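## Task

Move the blue bin, and no other bin, to the side of the bench closest to the arms, then set the hook lying flat on the bench next to it with its handle sticking out past that same edge. All other objects must finish resting on the same thing they rest on at the start. Nothing counts if a robot is still holding it in place at the end; release everything and move the arms away.

## Robot and tools

Setup: three identical i2rt Big YAM arms, named arm1, arm2 and arm3, work around one bench. Each has six joints, a two-finger gripper and a wrist camera (arm1_cam_wrist, arm2_cam_wrist, arm3_cam_wrist). Two fixed room cameras, room_a and room_b, also watch the scene. A hand reaches roughly 1.0 m from its joint 1 axis. With joints 1 and 6 at 0 and the hand level and forward, the wrist camera rides above the hand looking toward the fingertips. Loose objects may occasionally get nudged by an outside push.

Frames: poses live in one shared scene frame whose origin is on the floor, +z up. The hand point is midway between the fingertips; its z axis runs along the fingers and the fingers open and close along its y axis. Foot poses are never printed.

execute_actions: argument actions is a list holding one action or nothing (an empty list only fetches state and pictures). An action is an object keyed by robot name; under each name goes joints, an object of absolute joint targets, not offsets. Keys and ranges: joint1_rad -2.879 to 2.879 (rotates the whole arm about its foot, positive counter-clockwise seen from above, 0 points where the foot faces); joint2_rad 0 to 3.141 (shoulder; 0 has the upper arm lying back roughly level, increasing lifts it and brings it forward); joint3_rad 0 to 3.019 (elbow; 0 is fully folded, increasing opens); joint4_rad -1.692 to 1.57 (hand pitch, positive tips fingers up); joint5_rad -1.57 to 1.57 (hand yaw, positive toward the arm's right); joint6_rad -2.094 to 2.094 (hand roll, positive clockwise viewed from behind); gripper_m 0 to 0.093 (fingertip gap in metres). Done tolerances are ±0.045, ±0.14, ±0.09, ±0.055, ±0.03, ±0.035 rad and ±0.003 m in that order. All named motions start together and finish independently; one action lasts at most 15 s. Joints run at different speeds, so the hand can sweep wide between postures. Omitted joints or arms may keep driving toward an earlier target. Optional cameras lists which images to return (null, omitted or ["all"] gives all, [] none); an unknown camera name or key, or any out-of-range number, rejects the whole call and nothing moves. The pictures line gives the order of images.

wait: seconds, 0 to 10; commands nothing, returns state and images. Its seconds count as robot time until everything is still. zoom_image: camera plus region [x0, y0, x1, y1] in pixels from the image's top-left, at most 504 by 504, on that camera's latest full image. finished_scene: scene, 1 or 2; irreversible; ends the scene after the last command has held and reports success, then gives the next task.

Reading results: joint_status tells how each commanded motion ended. off_target means it stopped short and may still be pushing. contact_stop or time_out means the joint now holds where it stopped; after time_out a joint may keep a target (its old one, or one limited to 0.375, 0.375, 0.113, 0.225, 0.075, 0.3 rad from its position for joints 1 to 6) and continue pushing, resuming if freed; to relieve it, command its reported position. "joint command not followed" (with a cause line) means a safety check blocked that arm's joint targets, though a gripper target still runs; blocked joints show not_followed and may be retried on later actions until given passable targets. on_its_own lists what the call did not command, with "held at" giving the held target, not the current position. A target very near the current position may not move a joint. Loaded joints sag. If a result reports a stop, later execute_actions, wait and finished_scene calls in that same reply are skipped.

Hazards: the arms never stop on contact and can push hard; sustained pushing or holding loads heats motors. A MOTOR HOT line appears from 85 °C; at 100 °C an OVER-TEMPERATURE FAULT drops that whole arm until it cools, with affected keys reading limit_stop_at_motor_heat; resend targets afterwards. Heat partly carries into the next scene. Robots pressing hard against each other ends the run; the anti-collision check can be late and ignores fingers, gripper housings and wrist cameras. No state line reports arm-to-arm contact. Knocking anything off the work area or onto the floor ends the scene. Avoid drops, slips, slams and forceful shoves. The scene keeps running while you think, with arms holding their last command, so keep replies short. Finish with grippers open and arms clear of the objects.

Each tool is called after "Emit:" as name(argument=value, ...) on one line, values as JSON.

## Session

Emit:
execute_actions(actions=[])

Scene clock: 0.00 s.
arm1.joint_positions: joint1_rad=-0.560 joint2_rad=+0.585 joint3_rad=+1.356 joint4_rad=-1.545 joint5_rad=+0.041 joint6_rad=-0.377 gripper_m=+0.095
arm1.joint_status: not commanded
arm1.hand: x=-0.8336 y=+0.1522 z=+1.3002 quat_wxyz=(-0.377, +0.600, -0.696, -0.117) (m; scene frame)
arm2.joint_positions: joint1_rad=+0.656 joint2_rad=+0.584 joint3_rad=+1.420 joint4_rad=-1.459 joint5_rad=-0.138 joint6_rad=-0.173 gripper_m=+0.095
arm2.joint_status: not commanded
arm2.hand: x=-0.1256 y=+0.1504 z=+1.2655 quat_wxyz=(-0.192, +0.832, -0.318, -0.412) (m; scene frame)
arm3.joint_positions: joint1_rad=-0.064 joint2_rad=+0.392 joint3_rad=+1.709 joint4_rad=-1.612 joint5_rad=-0.102 joint6_rad=-0.023 gripper_m=+0.095
arm3.joint_status: not commanded
arm3.hand: x=+0.9092 y=+0.0428 z=+1.4235 quat_wxyz=(-0.435, +0.547, -0.588, -0.407) (m; scene frame)
pictures: arm1_cam_wrist, arm2_cam_wrist, arm3_cam_wrist, room_a, room_b
Images, in order (width x height): arm1_cam_wrist 616x616, arm2_cam_wrist 616x616, arm3_cam_wrist 616x616, room_a 896x504, room_b 896x504.

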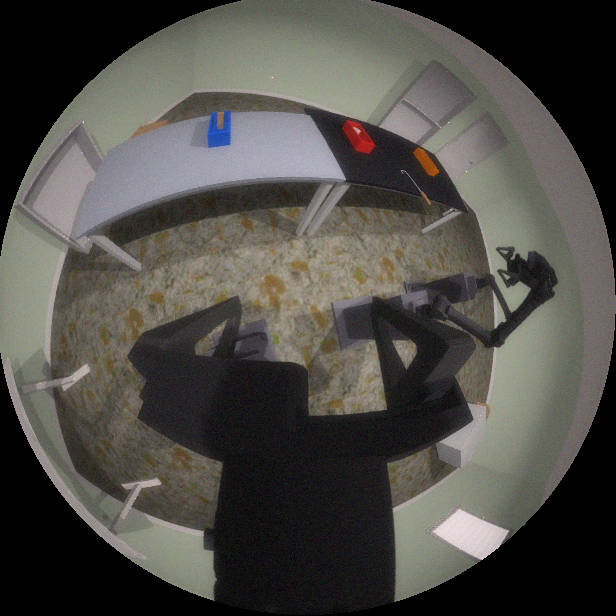

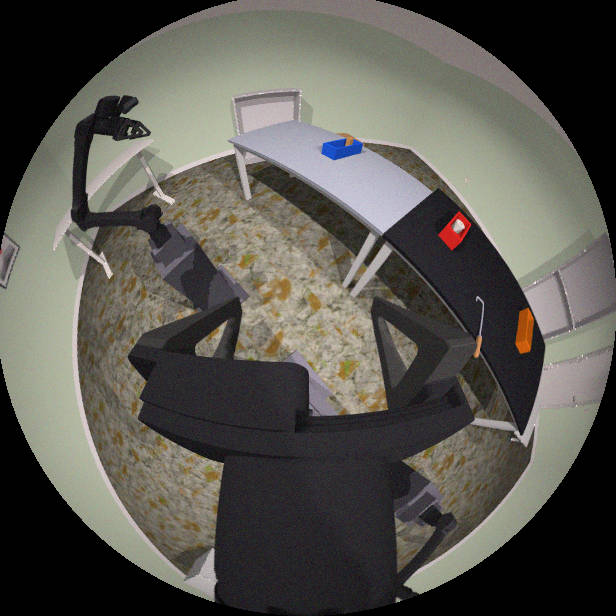

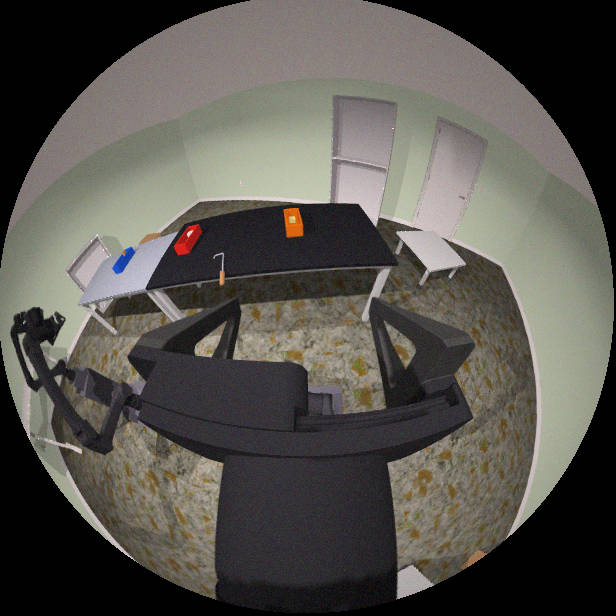

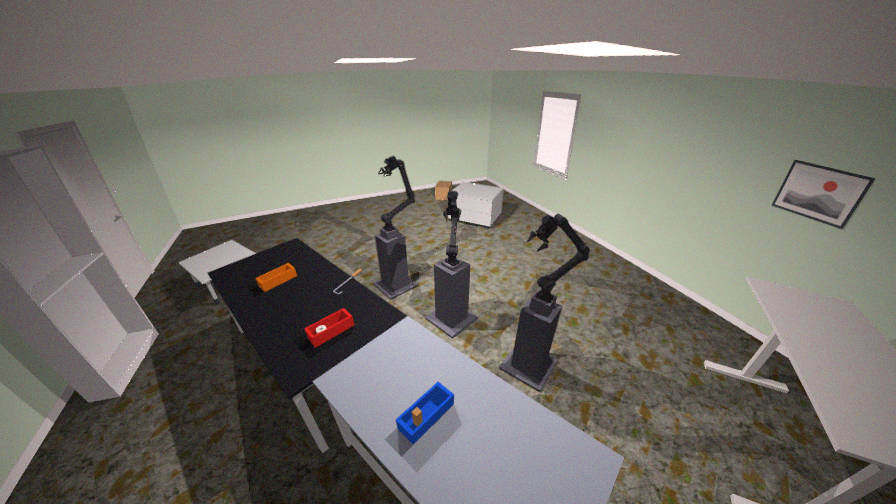

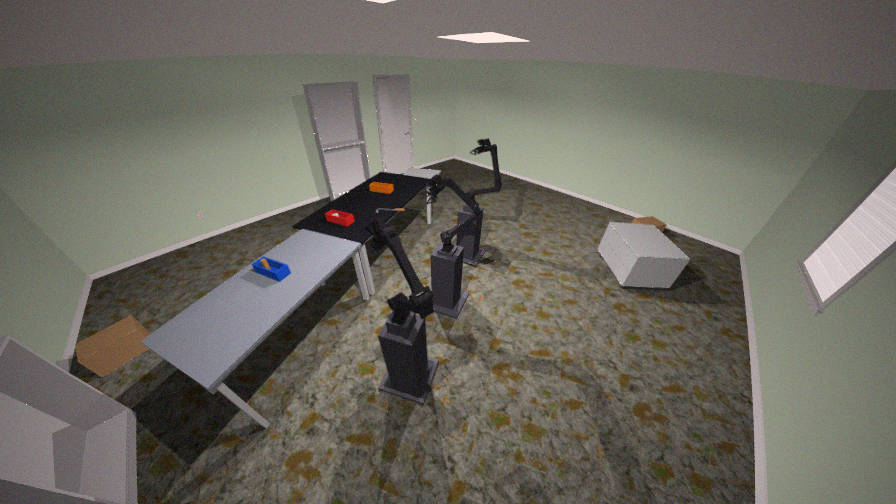

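Emit:
execute_actions(actions=[{"arm1":{"joints":{"joint1_rad":0,"joint2_rad":1.6,"joint3_rad":1.6,"joint4_rad":0,"joint5_rad":0,"joint6_rad":0}},"arm2":{"joints":{"joint1_rad":-0.5,"joint2_rad":1.8,"joint3_rad":1.4,"joint4_rad":0,"joint5_rad":0,"joint6_rad":0}},"arm3":{"joints":{"joint1_rad":0,"joint2_rad":1.2,"joint3_rad":1.2,"joint4_rad":-0.8,"joint5_rad":0,"joint6_rad":0}}}])

Emit:
zoom_image(camera="room_a", region=[240,230,500,460])

Scene clock: 6.13 s.
arm1.joint_positions: joint1_rad=+0.001 joint2_rad=+1.628 joint3_rad=+1.581 joint4_rad=-0.030 joint5_rad=+0.001 joint6_rad=-0.016 gripper_m=+0.095
arm1.joint_status: all done
arm1.hand: x=-0.9734 y=+0.7243 z=+1.2846 quat_wxyz=(-0.476, +0.534, -0.496, -0.492) (m; scene frame)
arm2.joint_positions: joint1_rad=-0.508 joint2_rad=+1.809 joint3_rad=+1.393 joint4_rad=-0.027 joint5_rad=+0.001 joint6_rad=-0.013 gripper_m=+0.095
arm2.joint_status: all done
arm2.hand: x=+0.4084 y=+0.6290 z=+0.9499 quat_wxyz=(-0.471, +0.415, -0.738, -0.249) (m; scene frame)
arm3.joint_positions: joint1_rad=-0.008 joint2_rad=+1.210 joint3_rad=+1.176 joint4_rad=-0.815 joint5_rad=-0.004 joint6_rad=-0.013 gripper_m=+0.095
arm3.joint_status: all done
arm3.hand: x=+0.9814 y=+0.5038 z=+1.0977 quat_wxyz=(-0.266, +0.627, -0.695, -0.232) (m; scene frame)
pictures: arm1_cam_wrist, arm2_cam_wrist, arm3_cam_wrist, room_a, room_b
Images, in order (width x height): arm1_cam_wrist 616x616, arm2_cam_wrist 616x616, arm3_cam_wrist 616x616, room_a 896x504, room_b 896x504.

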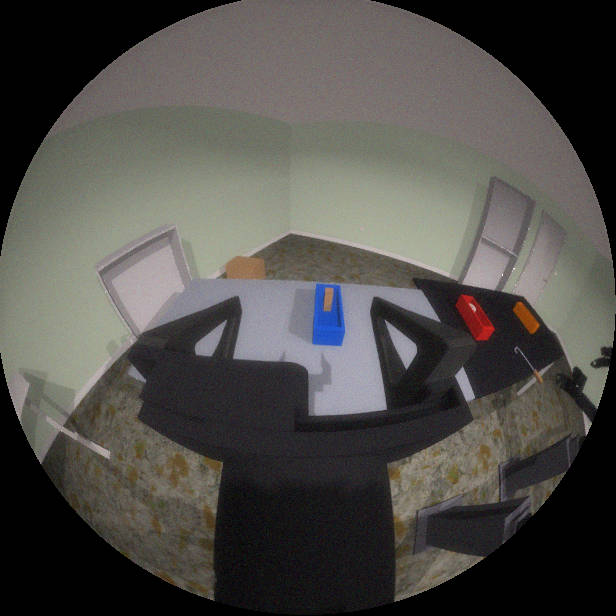

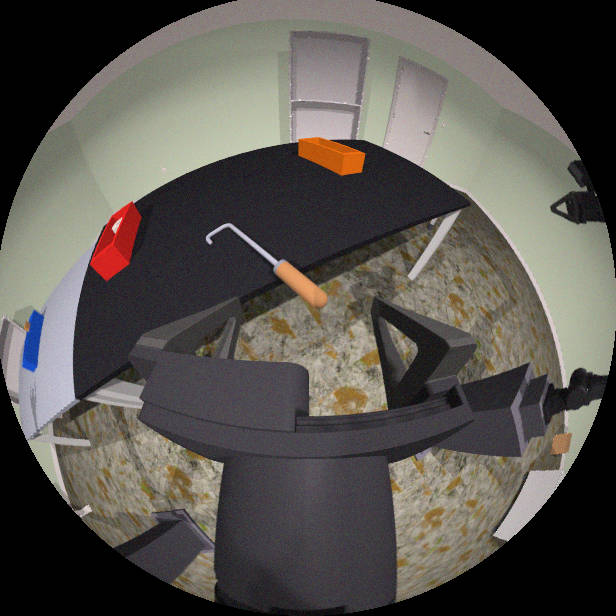

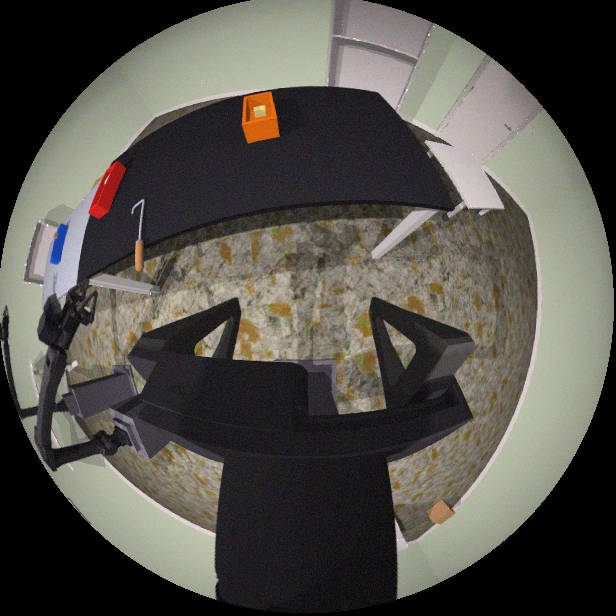

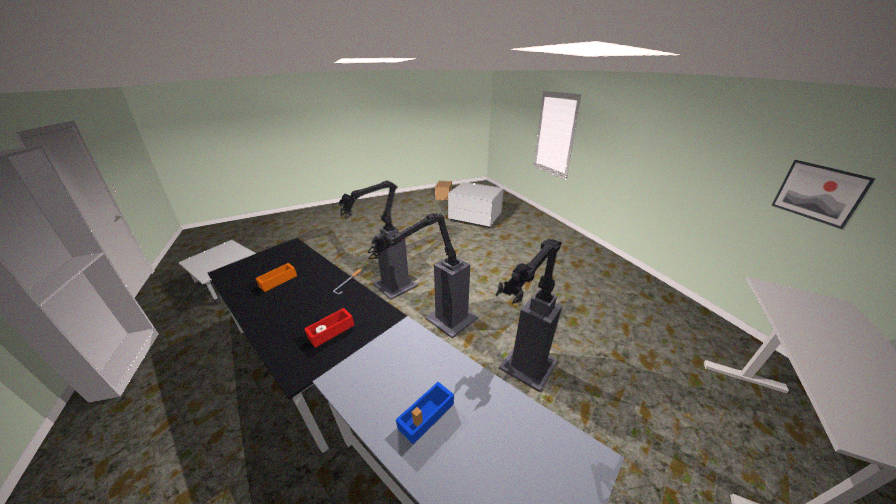

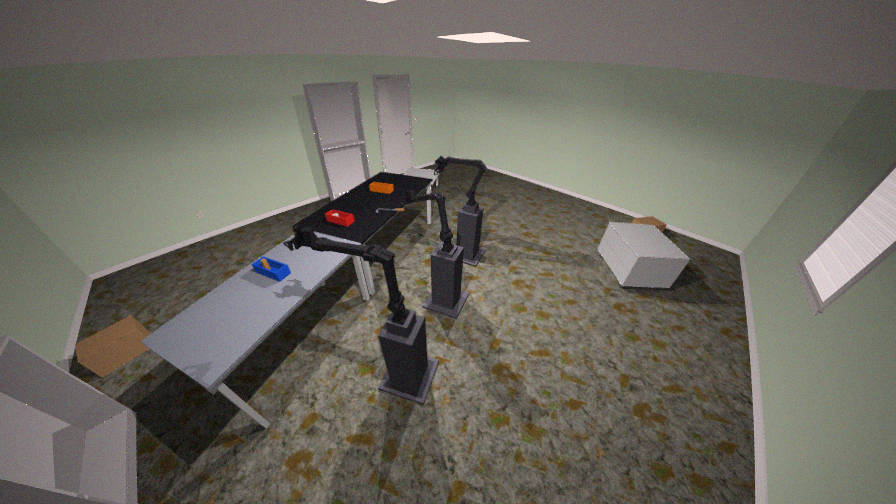

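Region (240, 230, 500, 460) of room_a's 896x504 image, scaled by 1.938, with more detail than that image has; it fills the top 446 rows of this view, and the rest is white.

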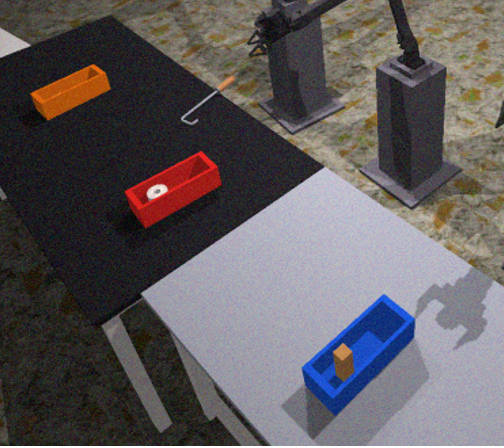

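Emit:
execute_actions(actions=[{"arm1":{"joints":{"joint2_rad":1.2,"joint3_rad":0.9,"joint4_rad":0}},"arm2":{"joints":{"joint1_rad":-0.78,"joint2_rad":2.1,"joint3_rad":1.35,"joint4_rad":0.6,"joint5_rad":-0.84,"joint6_rad":0}},"arm3":{"joints":{"joint1_rad":-0.5,"joint2_rad":0.3,"joint3_rad":0.5,"joint4_rad":0}}}], cameras=["arm2_cam_wrist","room_a","room_b"])

Emit:
zoom_image(camera="room_b", region=[320,150,500,280])

Scene clock: 26.07 s.
arm1.joint_positions: joint1_rad=+0.001 joint2_rad=+1.204 joint3_rad=+0.891 joint4_rad=-0.021 joint5_rad=+0.001 joint6_rad=-0.015 gripper_m=+0.095
arm1.joint_status: all done
arm1.hand: x=-0.9623 y=+0.5340 z=+1.1249 quat_wxyz=(-0.408, +0.593, -0.552, -0.421) (m; scene frame)
arm2.joint_positions: joint1_rad=-0.777 joint2_rad=+2.122 joint3_rad=+1.336 joint4_rad=+0.575 joint5_rad=-0.838 joint6_rad=-0.011 gripper_m=+0.095
arm2.joint_status: all done
arm2.hand: x=+0.4651 y=+0.5822 z=+0.8353 quat_wxyz=(-0.424, +0.501, -0.569, -0.495) (m; scene frame)
arm3.joint_positions: joint1_rad=-0.491 joint2_rad=+0.307 joint3_rad=+0.510 joint4_rad=-0.016 joint5_rad=+0.001 joint6_rad=-0.012 gripper_m=+0.095
arm3.joint_status: all done
arm3.hand: x=+1.0907 y=+0.2565 z=+1.2197 quat_wxyz=(-0.685, +0.302, -0.562, -0.354) (m; scene frame)
pictures: arm2_cam_wrist, room_a, room_b
Images, in order (width x height): arm2_cam_wrist 616x616, room_a 896x504, room_b 896x504.

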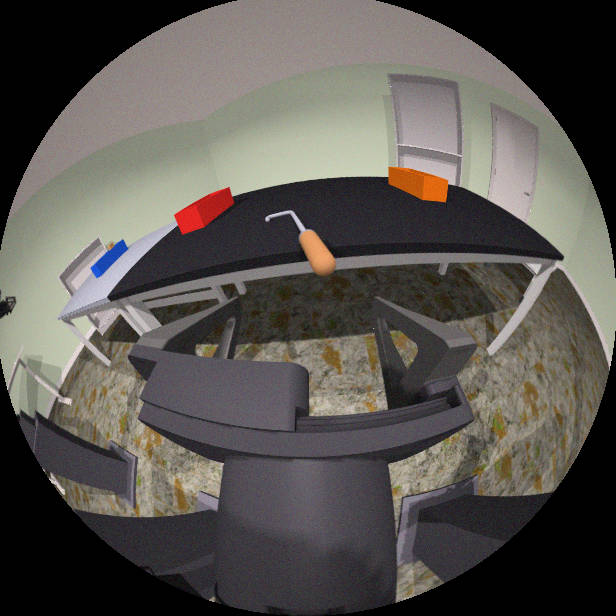

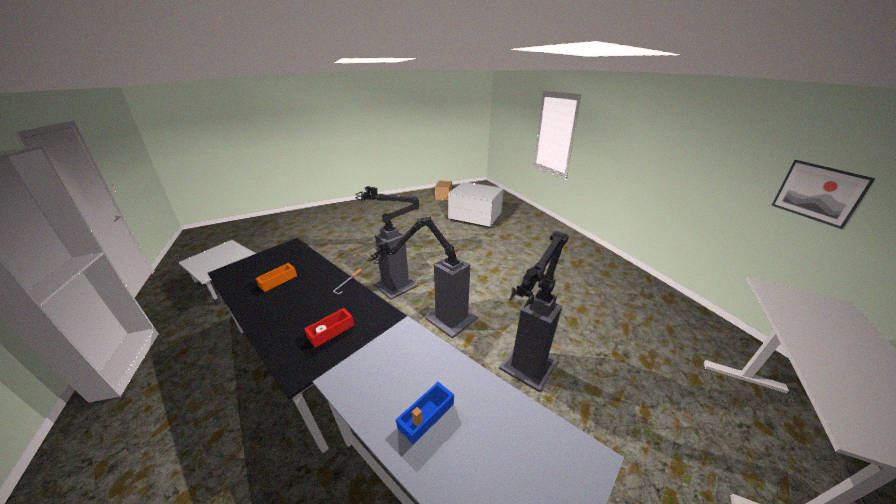

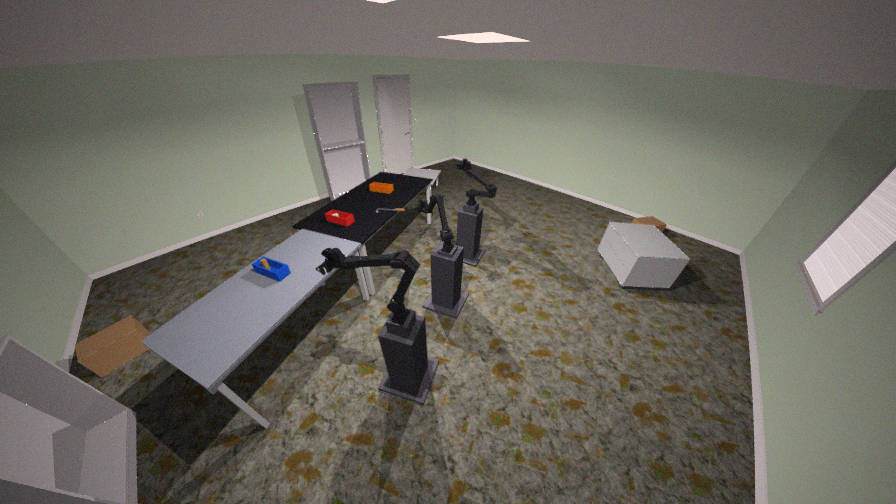

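Region (320, 150, 500, 280) of room_b's 896x504 image, scaled by 2.800, with more detail than that image has.

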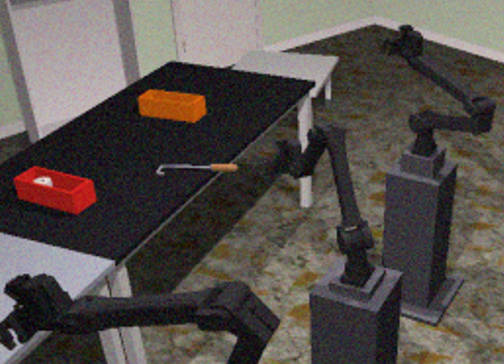

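Emit:
execute_actions(actions=[{"arm2":{"joints":{"joint1_rad":-0.70,"joint2_rad":2.38,"joint3_rad":1.5,"joint4_rad":0.93,"joint5_rad":-0.8}}}], cameras=["arm2_cam_wrist","room_b"])

Emit:
zoom_image(camera="room_b", region=[360,170,470,250])

Scene clock: 33.67 s.
arm1.joint_positions: joint1_rad=+0.001 joint2_rad=+1.204 joint3_rad=+0.891 joint4_rad=-0.021 joint5_rad=+0.001 joint6_rad=-0.015 gripper_m=+0.095
arm1.joint_status: not commanded
arm1.hand: x=-0.9623 y=+0.5340 z=+1.1249 quat_wxyz=(-0.408, +0.593, -0.552, -0.421) (m; scene frame)
arm2.joint_positions: joint1_rad=-0.692 joint2_rad=+2.400 joint3_rad=+1.471 joint4_rad=+0.905 joint5_rad=-0.801 joint6_rad=-0.011 gripper_m=+0.095
arm2.joint_status: all done
arm2.hand: x=+0.4419 y=+0.6421 z=+0.7523 quat_wxyz=(-0.480, +0.519, -0.494, -0.506) (m; scene frame)
arm3.joint_positions: joint1_rad=-0.491 joint2_rad=+0.307 joint3_rad=+0.510 joint4_rad=-0.016 joint5_rad=+0.001 joint6_rad=-0.012 gripper_m=+0.095
arm3.joint_status: not commanded
arm3.hand: x=+1.0907 y=+0.2565 z=+1.2197 quat_wxyz=(-0.685, +0.302, -0.562, -0.354) (m; scene frame)
pictures: arm2_cam_wrist, room_b
Images, in order (width x height): arm2_cam_wrist 616x616, room_b 896x504.

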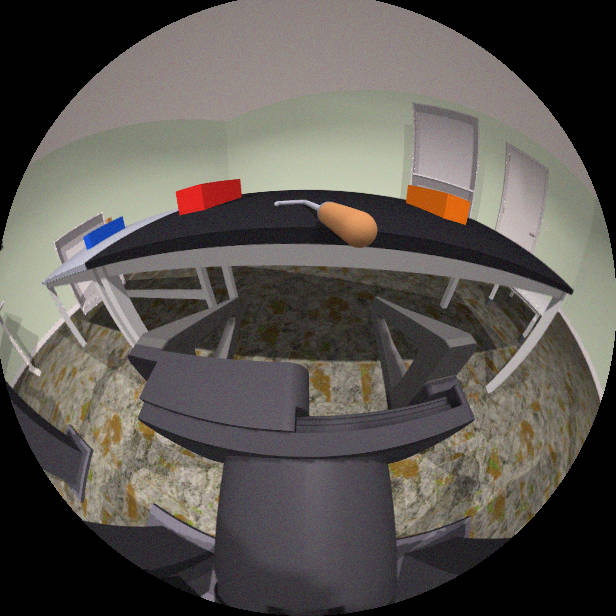

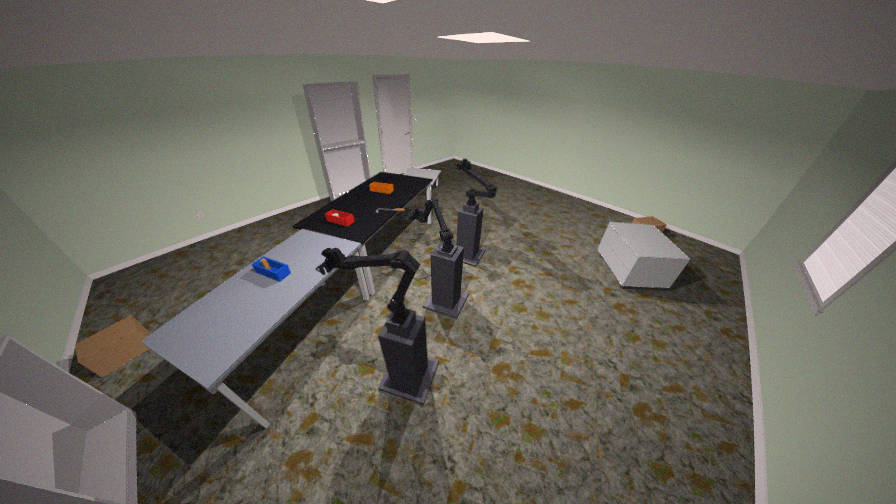

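Region (360, 170, 470, 250) of room_b's 896x504 image, scaled by 4.582, with more detail than that image has; it fills the top 367 rows of this view, and the rest is white.

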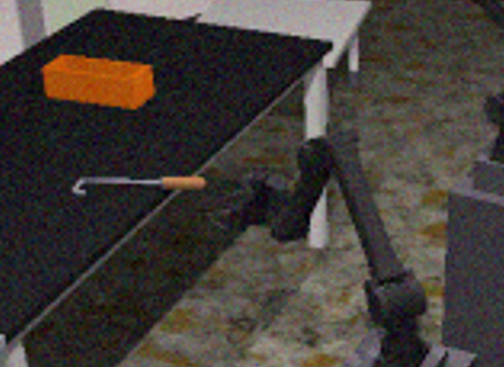

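Emit:
execute_actions(actions=[{"arm2":{"joints":{"joint1_rad":-0.735,"joint2_rad":2.43,"joint3_rad":1.695,"joint4_rad":0.79,"joint5_rad":-0.87}}}], cameras=["arm2_cam_wrist"])

Scene clock: 38.50 s.
arm1.joint_positions: joint1_rad=+0.001 joint2_rad=+1.204 joint3_rad=+0.891 joint4_rad=-0.021 joint5_rad=+0.001 joint6_rad=-0.015 gripper_m=+0.095
arm1.joint_status: not commanded
arm1.hand: x=-0.9623 y=+0.5340 z=+1.1249 quat_wxyz=(-0.408, +0.593, -0.552, -0.421) (m; scene frame)
arm2.joint_positions: joint1_rad=-0.732 joint2_rad=+2.423 joint3_rad=+1.654 joint4_rad=+0.805 joint5_rad=-0.868 joint6_rad=-0.011 gripper_m=+0.095
arm2.joint_status: all done
arm2.hand: x=+0.4918 y=+0.6594 z=+0.7962 quat_wxyz=(-0.494, +0.526, -0.466, -0.512) (m; scene frame)
arm3.joint_positions: joint1_rad=-0.491 joint2_rad=+0.307 joint3_rad=+0.510 joint4_rad=-0.016 joint5_rad=+0.001 joint6_rad=-0.012 gripper_m=+0.095
arm3.joint_status: not commanded
arm3.hand: x=+1.0907 y=+0.2565 z=+1.2197 quat_wxyz=(-0.685, +0.302, -0.562, -0.354) (m; scene frame)
pictures: arm2_cam_wrist
Images, in order (width x height): arm2_cam_wrist 616x616.

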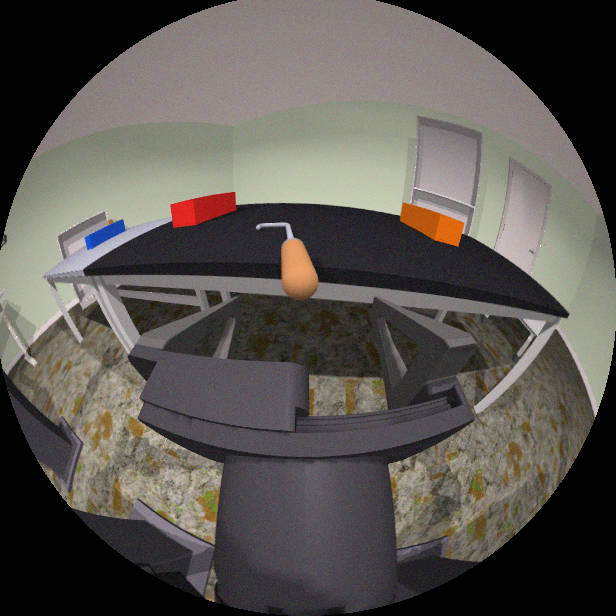

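Emit:
execute_actions(actions=[{"arm2":{"joints":{"joint1_rad":-0.685,"joint2_rad":2.485,"joint3_rad":1.81,"joint4_rad":0.72,"joint5_rad":-0.83}}}], cameras=["arm2_cam_wrist"])

Emit:
execute_actions(actions=[{"arm2":{"joints":{"joint1_rad":-0.64,"joint2_rad":2.56,"joint3_rad":1.95,"joint4_rad":0.65,"joint5_rad":-0.785}}}], cameras=[])

Emit:
execute_actions(actions=[], cameras=["arm2_cam_wrist","room_b"])

Emit:
zoom_image(camera="room_b", region=[360,170,470,250])

Scene clock: 43.17 s.
arm1.joint_positions: joint1_rad=+0.001 joint2_rad=+1.204 joint3_rad=+0.891 joint4_rad=-0.021 joint5_rad=+0.001 joint6_rad=-0.015 gripper_m=+0.095
arm1.joint_status: not commanded
arm1.hand: x=-0.9623 y=+0.5340 z=+1.1249 quat_wxyz=(-0.408, +0.593, -0.552, -0.421) (m; scene frame)
arm2.joint_positions: joint1_rad=-0.685 joint2_rad=+2.472 joint3_rad=+1.750 joint4_rad=+0.735 joint5_rad=-0.832 joint6_rad=-0.011 gripper_m=+0.095
arm2.joint_status: all done
arm2.hand: x=+0.4805 y=+0.6983 z=+0.7885 quat_wxyz=(-0.483, +0.528, -0.471, -0.515) (m; scene frame)
arm3.joint_positions: joint1_rad=-0.491 joint2_rad=+0.307 joint3_rad=+0.510 joint4_rad=-0.016 joint5_rad=+0.001 joint6_rad=-0.012 gripper_m=+0.095
arm3.joint_status: not commanded
arm3.hand: x=+1.0907 y=+0.2565 z=+1.2197 quat_wxyz=(-0.685, +0.302, -0.562, -0.354) (m; scene frame)
pictures: arm2_cam_wrist
Images, in order (width x height): arm2_cam_wrist 616x616.

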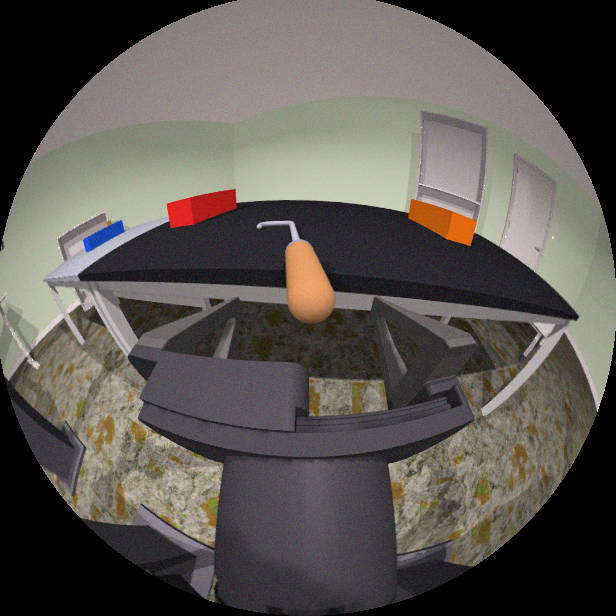

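Scene clock: 44.13 s.
arm1.joint_positions: joint1_rad=+0.001 joint2_rad=+1.204 joint3_rad=+0.891 joint4_rad=-0.021 joint5_rad=+0.001 joint6_rad=-0.015 gripper_m=+0.095
arm1.joint_status: not commanded
arm1.hand: x=-0.9623 y=+0.5340 z=+1.1249 quat_wxyz=(-0.408, +0.593, -0.552, -0.421) (m; scene frame)
arm2.joint_positions: joint1_rad=-0.640 joint2_rad=+2.547 joint3_rad=+1.887 joint4_rad=+0.665 joint5_rad=-0.786 joint6_rad=-0.011 gripper_m=+0.095
arm2.joint_status: all done
arm2.hand: x=+0.4742 y=+0.7407 z=+0.7787 quat_wxyz=(-0.480, +0.528, -0.474, -0.515) (m; scene frame)
arm3.joint_positions: joint1_rad=-0.491 joint2_rad=+0.307 joint3_rad=+0.510 joint4_rad=-0.016 joint5_rad=+0.001 joint6_rad=-0.012 gripper_m=+0.095
arm3.joint_status: not commanded
arm3.hand: x=+1.0907 y=+0.2565 z=+1.2197 quat_wxyz=(-0.685, +0.302, -0.562, -0.354) (m; scene frame)
pictures: none
No camera images: the call's "cameras" was empty. Leave "cameras" out to get every camera's image.

Scene clock: 44.13 s.
arm1.joint_positions: joint1_rad=+0.001 joint2_rad=+1.204 joint3_rad=+0.891 joint4_rad=-0.021 joint5_rad=+0.001 joint6_rad=-0.015 gripper_m=+0.095
arm1.joint_status: not commanded
arm1.hand: x=-0.9623 y=+0.5340 z=+1.1249 quat_wxyz=(-0.408, +0.593, -0.552, -0.421) (m; scene frame)
arm2.joint_positions: joint1_rad=-0.640 joint2_rad=+2.547 joint3_rad=+1.887 joint4_rad=+0.665 joint5_rad=-0.786 joint6_rad=-0.011 gripper_m=+0.095
arm2.joint_status: all done
arm2.hand: x=+0.4742 y=+0.7407 z=+0.7787 quat_wxyz=(-0.480, +0.528, -0.474, -0.515) (m; scene frame)
arm3.joint_positions: joint1_rad=-0.491 joint2_rad=+0.307 joint3_rad=+0.510 joint4_rad=-0.016 joint5_rad=+0.001 joint6_rad=-0.012 gripper_m=+0.095
arm3.joint_status: not commanded
arm3.hand: x=+1.0907 y=+0.2565 z=+1.2197 quat_wxyz=(-0.685, +0.302, -0.562, -0.354) (m; scene frame)
pictures: arm2_cam_wrist, room_b
Images, in order (width x height): arm2_cam_wrist 616x616, room_b 896x504.

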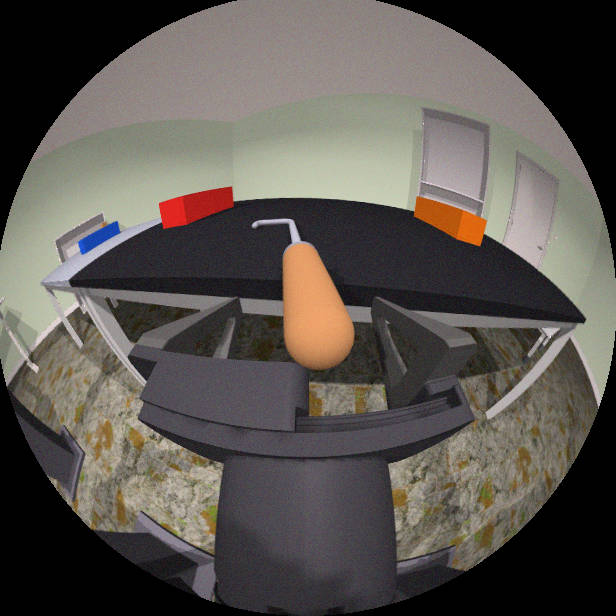

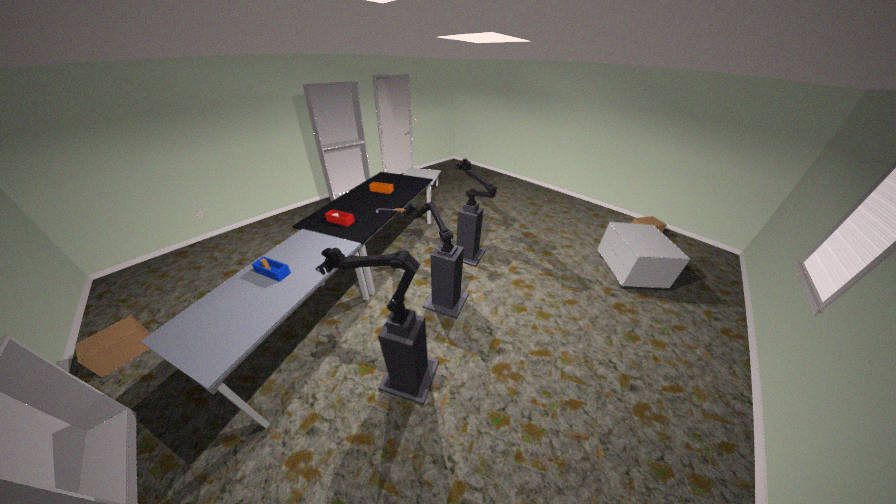

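Region (360, 170, 470, 250) of room_b's 896x504 image, scaled by 4.582, with more detail than that image has; it fills the top 367 rows of this view, and the rest is white.

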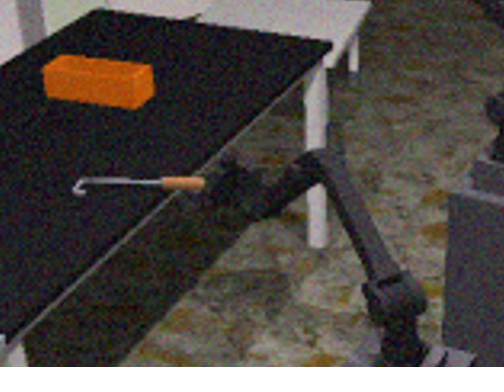

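Seems slightly low; raise.

Emit:
execute_actions(actions=[{"arm2":{"joints":{"joint3_rad":1.99,"joint4_rad":0.63}}}], cameras=["arm2_cam_wrist"])

Scene clock: 46.80 s.
arm1.joint_positions: joint1_rad=+0.001 joint2_rad=+1.204 joint3_rad=+0.891 joint4_rad=-0.021 joint5_rad=+0.001 joint6_rad=-0.015 gripper_m=+0.095
arm1.joint_status: not commanded
arm1.hand: x=-0.9623 y=+0.5340 z=+1.1249 quat_wxyz=(-0.408, +0.593, -0.552, -0.421) (m; scene frame)
arm2.joint_positions: joint1_rad=-0.640 joint2_rad=+2.548 joint3_rad=+1.933 joint4_rad=+0.646 joint5_rad=-0.786 joint6_rad=-0.011 gripper_m=+0.095
arm2.joint_status: all done
arm2.hand: x=+0.4808 y=+0.7488 z=+0.7974 quat_wxyz=(-0.490, +0.528, -0.465, -0.516) (m; scene frame)
arm3.joint_positions: joint1_rad=-0.491 joint2_rad=+0.307 joint3_rad=+0.510 joint4_rad=-0.016 joint5_rad=+0.001 joint6_rad=-0.012 gripper_m=+0.095
arm3.joint_status: not commanded
arm3.hand: x=+1.0907 y=+0.2565 z=+1.2197 quat_wxyz=(-0.685, +0.302, -0.562, -0.354) (m; scene frame)
pictures: arm2_cam_wrist
Images, in order (width x height): arm2_cam_wrist 616x616.

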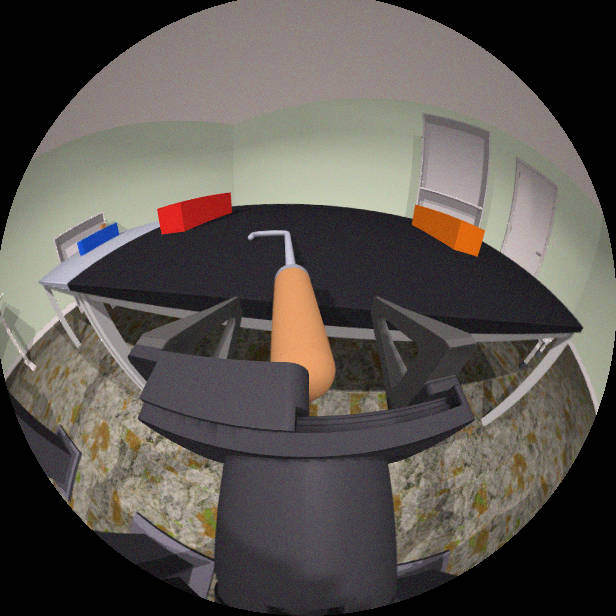

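Emit:
execute_actions(actions=[{"arm2":{"joints":{"joint4_rad":0.585,"gripper_m":0.0}},"arm1":{"joints":{"joint1_rad":0.4}}}], cameras=["arm2_cam_wrist"])

Emit:
execute_actions(actions=[{"arm2":{"joints":{"joint2_rad":2.25}}}], cameras=["arm2_cam_wrist"])

Scene clock: 50.40 s.
arm1.joint_positions: joint1_rad=+0.403 joint2_rad=+1.204 joint3_rad=+0.891 joint4_rad=-0.021 joint5_rad=-0.001 joint6_rad=-0.014 gripper_m=+0.095
arm1.joint_status: all done
arm1.hand: x=-1.1733 y=+0.4790 z=+1.1233 quat_wxyz=(-0.316, +0.693, -0.421, -0.492) (m; scene frame)
arm2.joint_positions: joint1_rad=-0.640 joint2_rad=+2.548 joint3_rad=+1.934 joint4_rad=+0.601 joint5_rad=-0.787 joint6_rad=-0.010 gripper_m=+0.032
arm2.joint_status: gripper_m off_target (ended at +0.032, target +0.000); the others done
arm2.hand: x=+0.4807 y=+0.7492 z=+0.7895 quat_wxyz=(-0.474, +0.528, -0.480, -0.516) (m; scene frame)
arm3.joint_positions: joint1_rad=-0.491 joint2_rad=+0.307 joint3_rad=+0.510 joint4_rad=-0.016 joint5_rad=+0.001 joint6_rad=-0.012 gripper_m=+0.095
arm3.joint_status: not commanded
arm3.hand: x=+1.0907 y=+0.2565 z=+1.2197 quat_wxyz=(-0.685, +0.302, -0.562, -0.354) (m; scene frame)
pictures: arm2_cam_wrist
Images, in order (width x height): arm2_cam_wrist 616x616.

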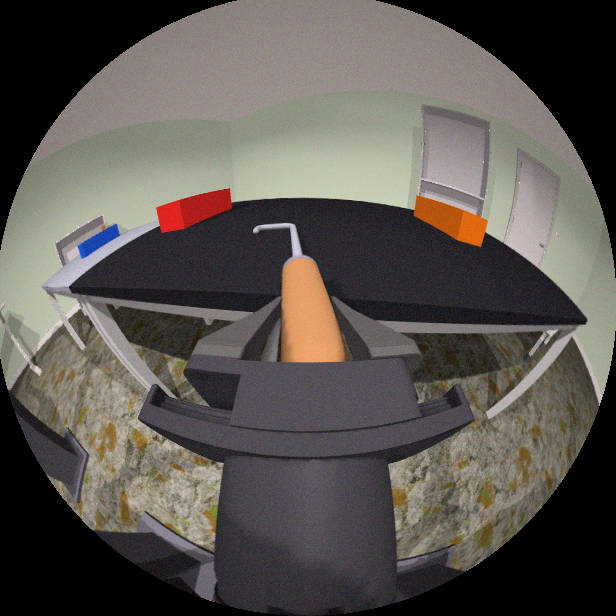

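Scene clock: 51.90 s.
arm1.joint_positions: joint1_rad=+0.403 joint2_rad=+1.204 joint3_rad=+0.891 joint4_rad=-0.021 joint5_rad=-0.001 joint6_rad=-0.014 gripper_m=+0.095
arm1.joint_status: not commanded
arm1.hand: x=-1.1733 y=+0.4790 z=+1.1233 quat_wxyz=(-0.316, +0.693, -0.421, -0.492) (m; scene frame)
arm2.joint_positions: joint1_rad=-0.640 joint2_rad=+2.277 joint3_rad=+1.934 joint4_rad=+0.573 joint5_rad=-0.789 joint6_rad=-0.010 gripper_m=+0.031
arm2.joint_status: all done
arm2.hand: x=+0.4713 y=+0.7421 z=+1.0173 quat_wxyz=(-0.556, +0.522, -0.390, -0.516) (m; scene frame)
arm3.joint_positions: joint1_rad=-0.491 joint2_rad=+0.307 joint3_rad=+0.510 joint4_rad=-0.016 joint5_rad=+0.001 joint6_rad=-0.012 gripper_m=+0.095
arm3.joint_status: not commanded
arm3.hand: x=+1.0907 y=+0.2565 z=+1.2197 quat_wxyz=(-0.685, +0.302, -0.562, -0.354) (m; scene frame)
pictures: arm2_cam_wrist
Images, in order (width x height): arm2_cam_wrist 616x616.

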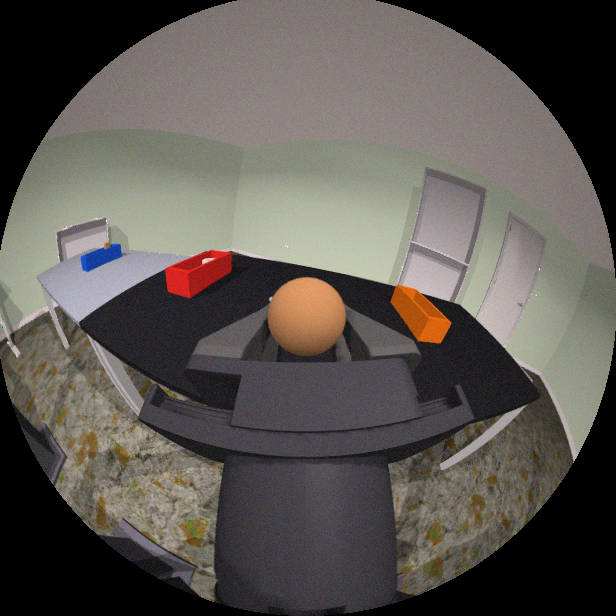

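Emit:
execute_actions(actions=[{"arm2":{"joints":{"joint2_rad":2.0}}}], cameras=[])

Emit:
execute_actions(actions=[{"arm2":{"joints":{"joint1_rad":0.77,"joint5_rad":0.75}}}], cameras=["arm2_cam_wrist","room_b","room_a"])

Scene clock: 56.13 s.
arm1.joint_positions: joint1_rad=+0.403 joint2_rad=+1.204 joint3_rad=+0.891 joint4_rad=-0.021 joint5_rad=-0.001 joint6_rad=-0.014 gripper_m=+0.095
arm1.joint_status: not commanded
arm1.hand: x=-1.1733 y=+0.4790 z=+1.1233 quat_wxyz=(-0.316, +0.693, -0.421, -0.492) (m; scene frame)
arm2.joint_positions: joint1_rad=-0.640 joint2_rad=+2.029 joint3_rad=+1.934 joint4_rad=+0.568 joint5_rad=-0.793 joint6_rad=-0.009 gripper_m=+0.031
arm2.joint_status: all done
arm2.hand: x=+0.4280 y=+0.6943 z=+1.2194 quat_wxyz=(-0.629, +0.508, -0.295, -0.510) (m; scene frame)
arm3.joint_positions: joint1_rad=-0.491 joint2_rad=+0.307 joint3_rad=+0.510 joint4_rad=-0.016 joint5_rad=+0.001 joint6_rad=-0.012 gripper_m=+0.095
arm3.joint_status: not commanded
arm3.hand: x=+1.0907 y=+0.2565 z=+1.2197 quat_wxyz=(-0.685, +0.302, -0.562, -0.354) (m; scene frame)
pictures: none
No camera images: the call's "cameras" was empty. Leave "cameras" out to get every camera's image.

Scene clock: 58.23 s.
arm1.joint_positions: joint1_rad=+0.403 joint2_rad=+1.204 joint3_rad=+0.891 joint4_rad=-0.021 joint5_rad=-0.001 joint6_rad=-0.014 gripper_m=+0.095
arm1.joint_status: not commanded
arm1.hand: x=-1.1733 y=+0.4790 z=+1.1233 quat_wxyz=(-0.316, +0.693, -0.421, -0.492) (m; scene frame)
arm2.joint_positions: joint1_rad=+0.763 joint2_rad=+2.058 joint3_rad=+1.934 joint4_rad=+0.567 joint5_rad=+0.758 joint6_rad=-0.006 gripper_m=+0.031
arm2.joint_status: all done
arm2.hand: x=-0.4348 y=+0.6993 z=+1.1927 quat_wxyz=(-0.510, +0.325, -0.493, -0.625) (m; scene frame)
arm3.joint_positions: joint1_rad=-0.491 joint2_rad=+0.307 joint3_rad=+0.510 joint4_rad=-0.016 joint5_rad=+0.001 joint6_rad=-0.012 gripper_m=+0.095
arm3.joint_status: not commanded
arm3.hand: x=+1.0907 y=+0.2565 z=+1.2197 quat_wxyz=(-0.685, +0.302, -0.562, -0.354) (m; scene frame)
pictures: arm2_cam_wrist, room_a, room_b
Images, in order (width x height): arm2_cam_wrist 616x616, room_a 896x504, room_b 896x504.

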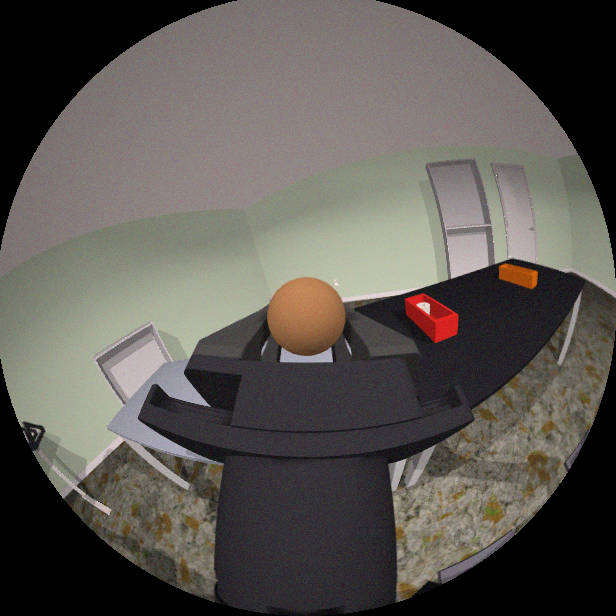

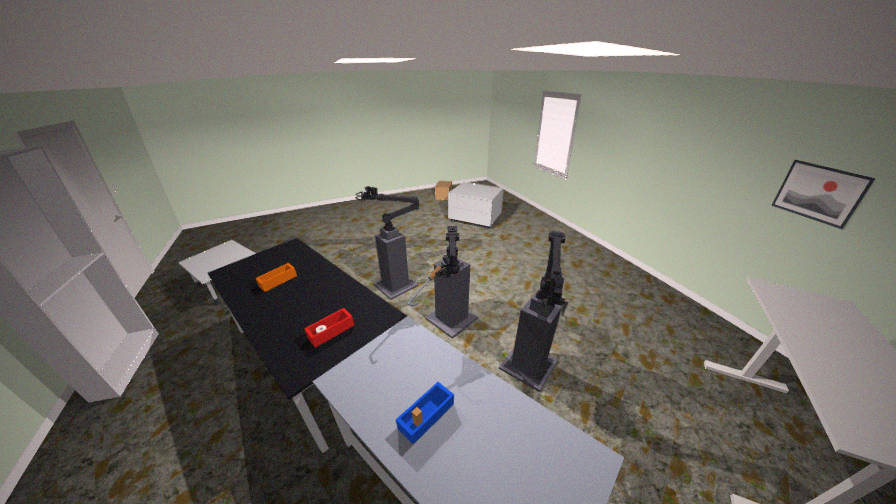

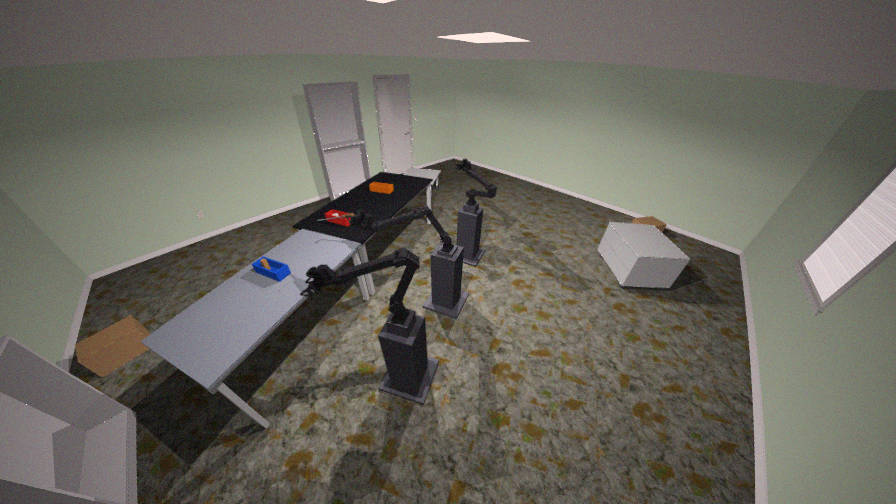

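Stable at about 40°. Lower gradually.

Emit:
execute_actions(actions=[{"arm2":{"joints":{"joint2_rad":2.3}}}], cameras=[])

Emit:
execute_actions(actions=[{"arm2":{"joints":{"joint2_rad":2.4}}}], cameras=[])

Emit:
execute_actions(actions=[{"arm2":{"joints":{"joint2_rad":2.49}}}], cameras=["arm2_cam_wrist","room_b","room_a"])

Scene clock: 62.80 s.
arm1.joint_positions: joint1_rad=+0.403 joint2_rad=+1.204 joint3_rad=+0.891 joint4_rad=-0.021 joint5_rad=-0.001 joint6_rad=-0.014 gripper_m=+0.095
arm1.joint_status: not commanded
arm1.hand: x=-1.1733 y=+0.4790 z=+1.1233 quat_wxyz=(-0.316, +0.693, -0.421, -0.492) (m; scene frame)
arm2.joint_positions: joint1_rad=+0.765 joint2_rad=+2.365 joint3_rad=+1.936 joint4_rad=+0.565 joint5_rad=+0.752 joint6_rad=-0.005 gripper_m=+0.031
arm2.joint_status: all done
arm2.hand: x=-0.4786 y=+0.7462 z=+0.9362 quat_wxyz=(-0.513, +0.445, -0.507, -0.531) (m; scene frame)
arm3.joint_positions: joint1_rad=-0.491 joint2_rad=+0.307 joint3_rad=+0.510 joint4_rad=-0.016 joint5_rad=+0.001 joint6_rad=-0.012 gripper_m=+0.095
arm3.joint_status: not commanded
arm3.hand: x=+1.0907 y=+0.2565 z=+1.2197 quat_wxyz=(-0.685, +0.302, -0.562, -0.354) (m; scene frame)
pictures: none
No camera images: the call's "cameras" was empty. Leave "cameras" out to get every camera's image.

Scene clock: 63.77 s.
arm1.joint_positions: joint1_rad=+0.403 joint2_rad=+1.204 joint3_rad=+0.891 joint4_rad=-0.021 joint5_rad=-0.001 joint6_rad=-0.014 gripper_m=+0.095
arm1.joint_status: not commanded
arm1.hand: x=-1.1733 y=+0.4790 z=+1.1233 quat_wxyz=(-0.316, +0.693, -0.421, -0.492) (m; scene frame)
arm2.joint_positions: joint1_rad=+0.766 joint2_rad=+2.408 joint3_rad=+1.936 joint4_rad=+0.566 joint5_rad=+0.751 joint6_rad=-0.005 gripper_m=+0.031
arm2.joint_status: all done
arm2.hand: x=-0.4809 y=+0.7476 z=+0.8991 quat_wxyz=(-0.512, +0.461, -0.508, -0.517) (m; scene frame)
arm3.joint_positions: joint1_rad=-0.491 joint2_rad=+0.307 joint3_rad=+0.510 joint4_rad=-0.016 joint5_rad=+0.001 joint6_rad=-0.012 gripper_m=+0.095
arm3.joint_status: not commanded
arm3.hand: x=+1.0907 y=+0.2565 z=+1.2197 quat_wxyz=(-0.685, +0.302, -0.562, -0.354) (m; scene frame)
pictures: none
No camera images: the call's "cameras" was empty. Leave "cameras" out to get every camera's image.

Scene clock: 64.73 s.
arm1.joint_positions: joint1_rad=+0.403 joint2_rad=+1.204 joint3_rad=+0.891 joint4_rad=-0.021 joint5_rad=-0.001 joint6_rad=-0.014 gripper_m=+0.095
arm1.joint_status: not commanded
arm1.hand: x=-1.1733 y=+0.4790 z=+1.1233 quat_wxyz=(-0.316, +0.693, -0.421, -0.492) (m; scene frame)
arm2.joint_positions: joint1_rad=+0.767 joint2_rad=+2.478 joint3_rad=+1.942 joint4_rad=+0.578 joint5_rad=+0.748 joint6_rad=-0.005 gripper_m=+0.031
arm2.joint_status: all done
arm2.hand: x=-0.4835 y=+0.7483 z=+0.8442 quat_wxyz=(-0.511, +0.480, -0.509, -0.500) (m; scene frame)
arm3.joint_positions: joint1_rad=-0.491 joint2_rad=+0.307 joint3_rad=+0.510 joint4_rad=-0.016 joint5_rad=+0.001 joint6_rad=-0.012 gripper_m=+0.095
arm3.joint_status: not commanded
arm3.hand: x=+1.0907 y=+0.2565 z=+1.2197 quat_wxyz=(-0.685, +0.302, -0.562, -0.354) (m; scene frame)
pictures: arm2_cam_wrist, room_a, room_b
Images, in order (width x height): arm2_cam_wrist 616x616, room_a 896x504, room_b 896x504.

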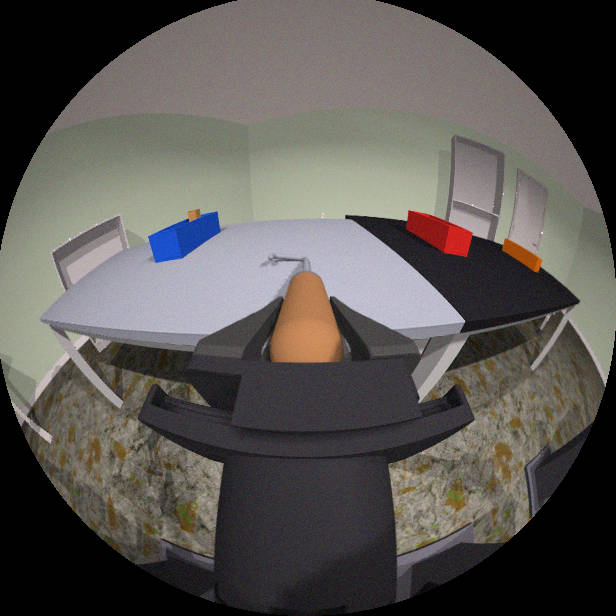

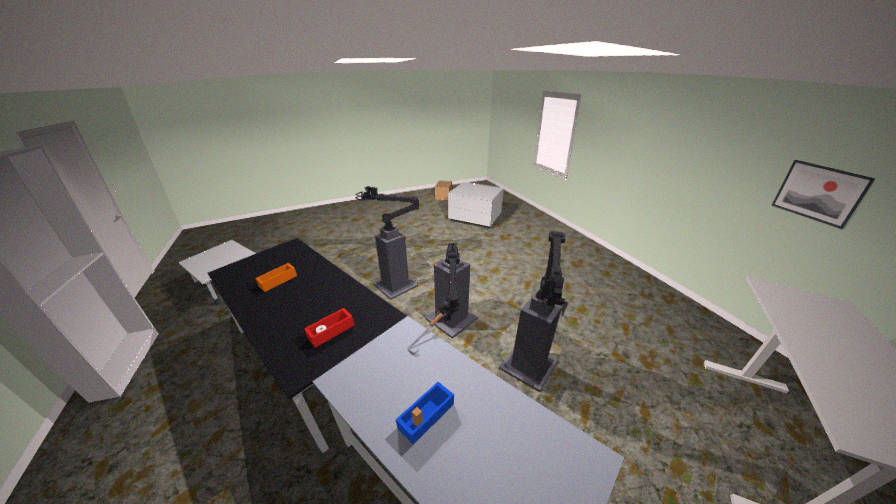

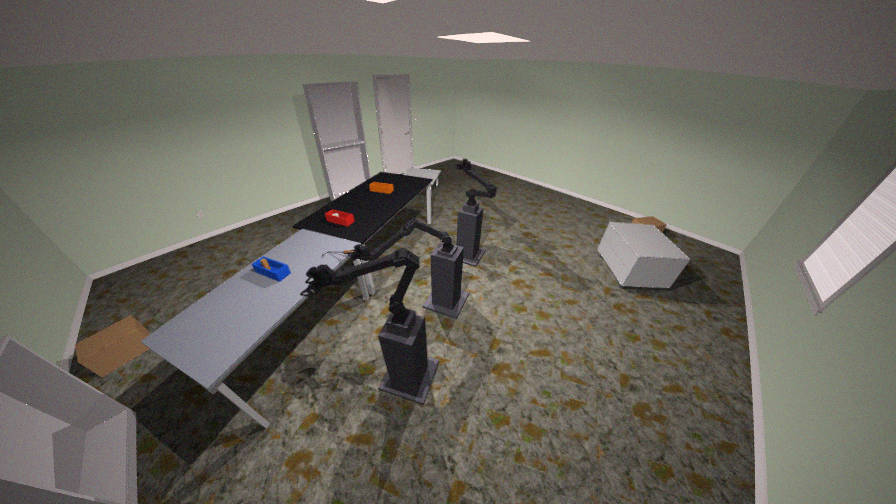

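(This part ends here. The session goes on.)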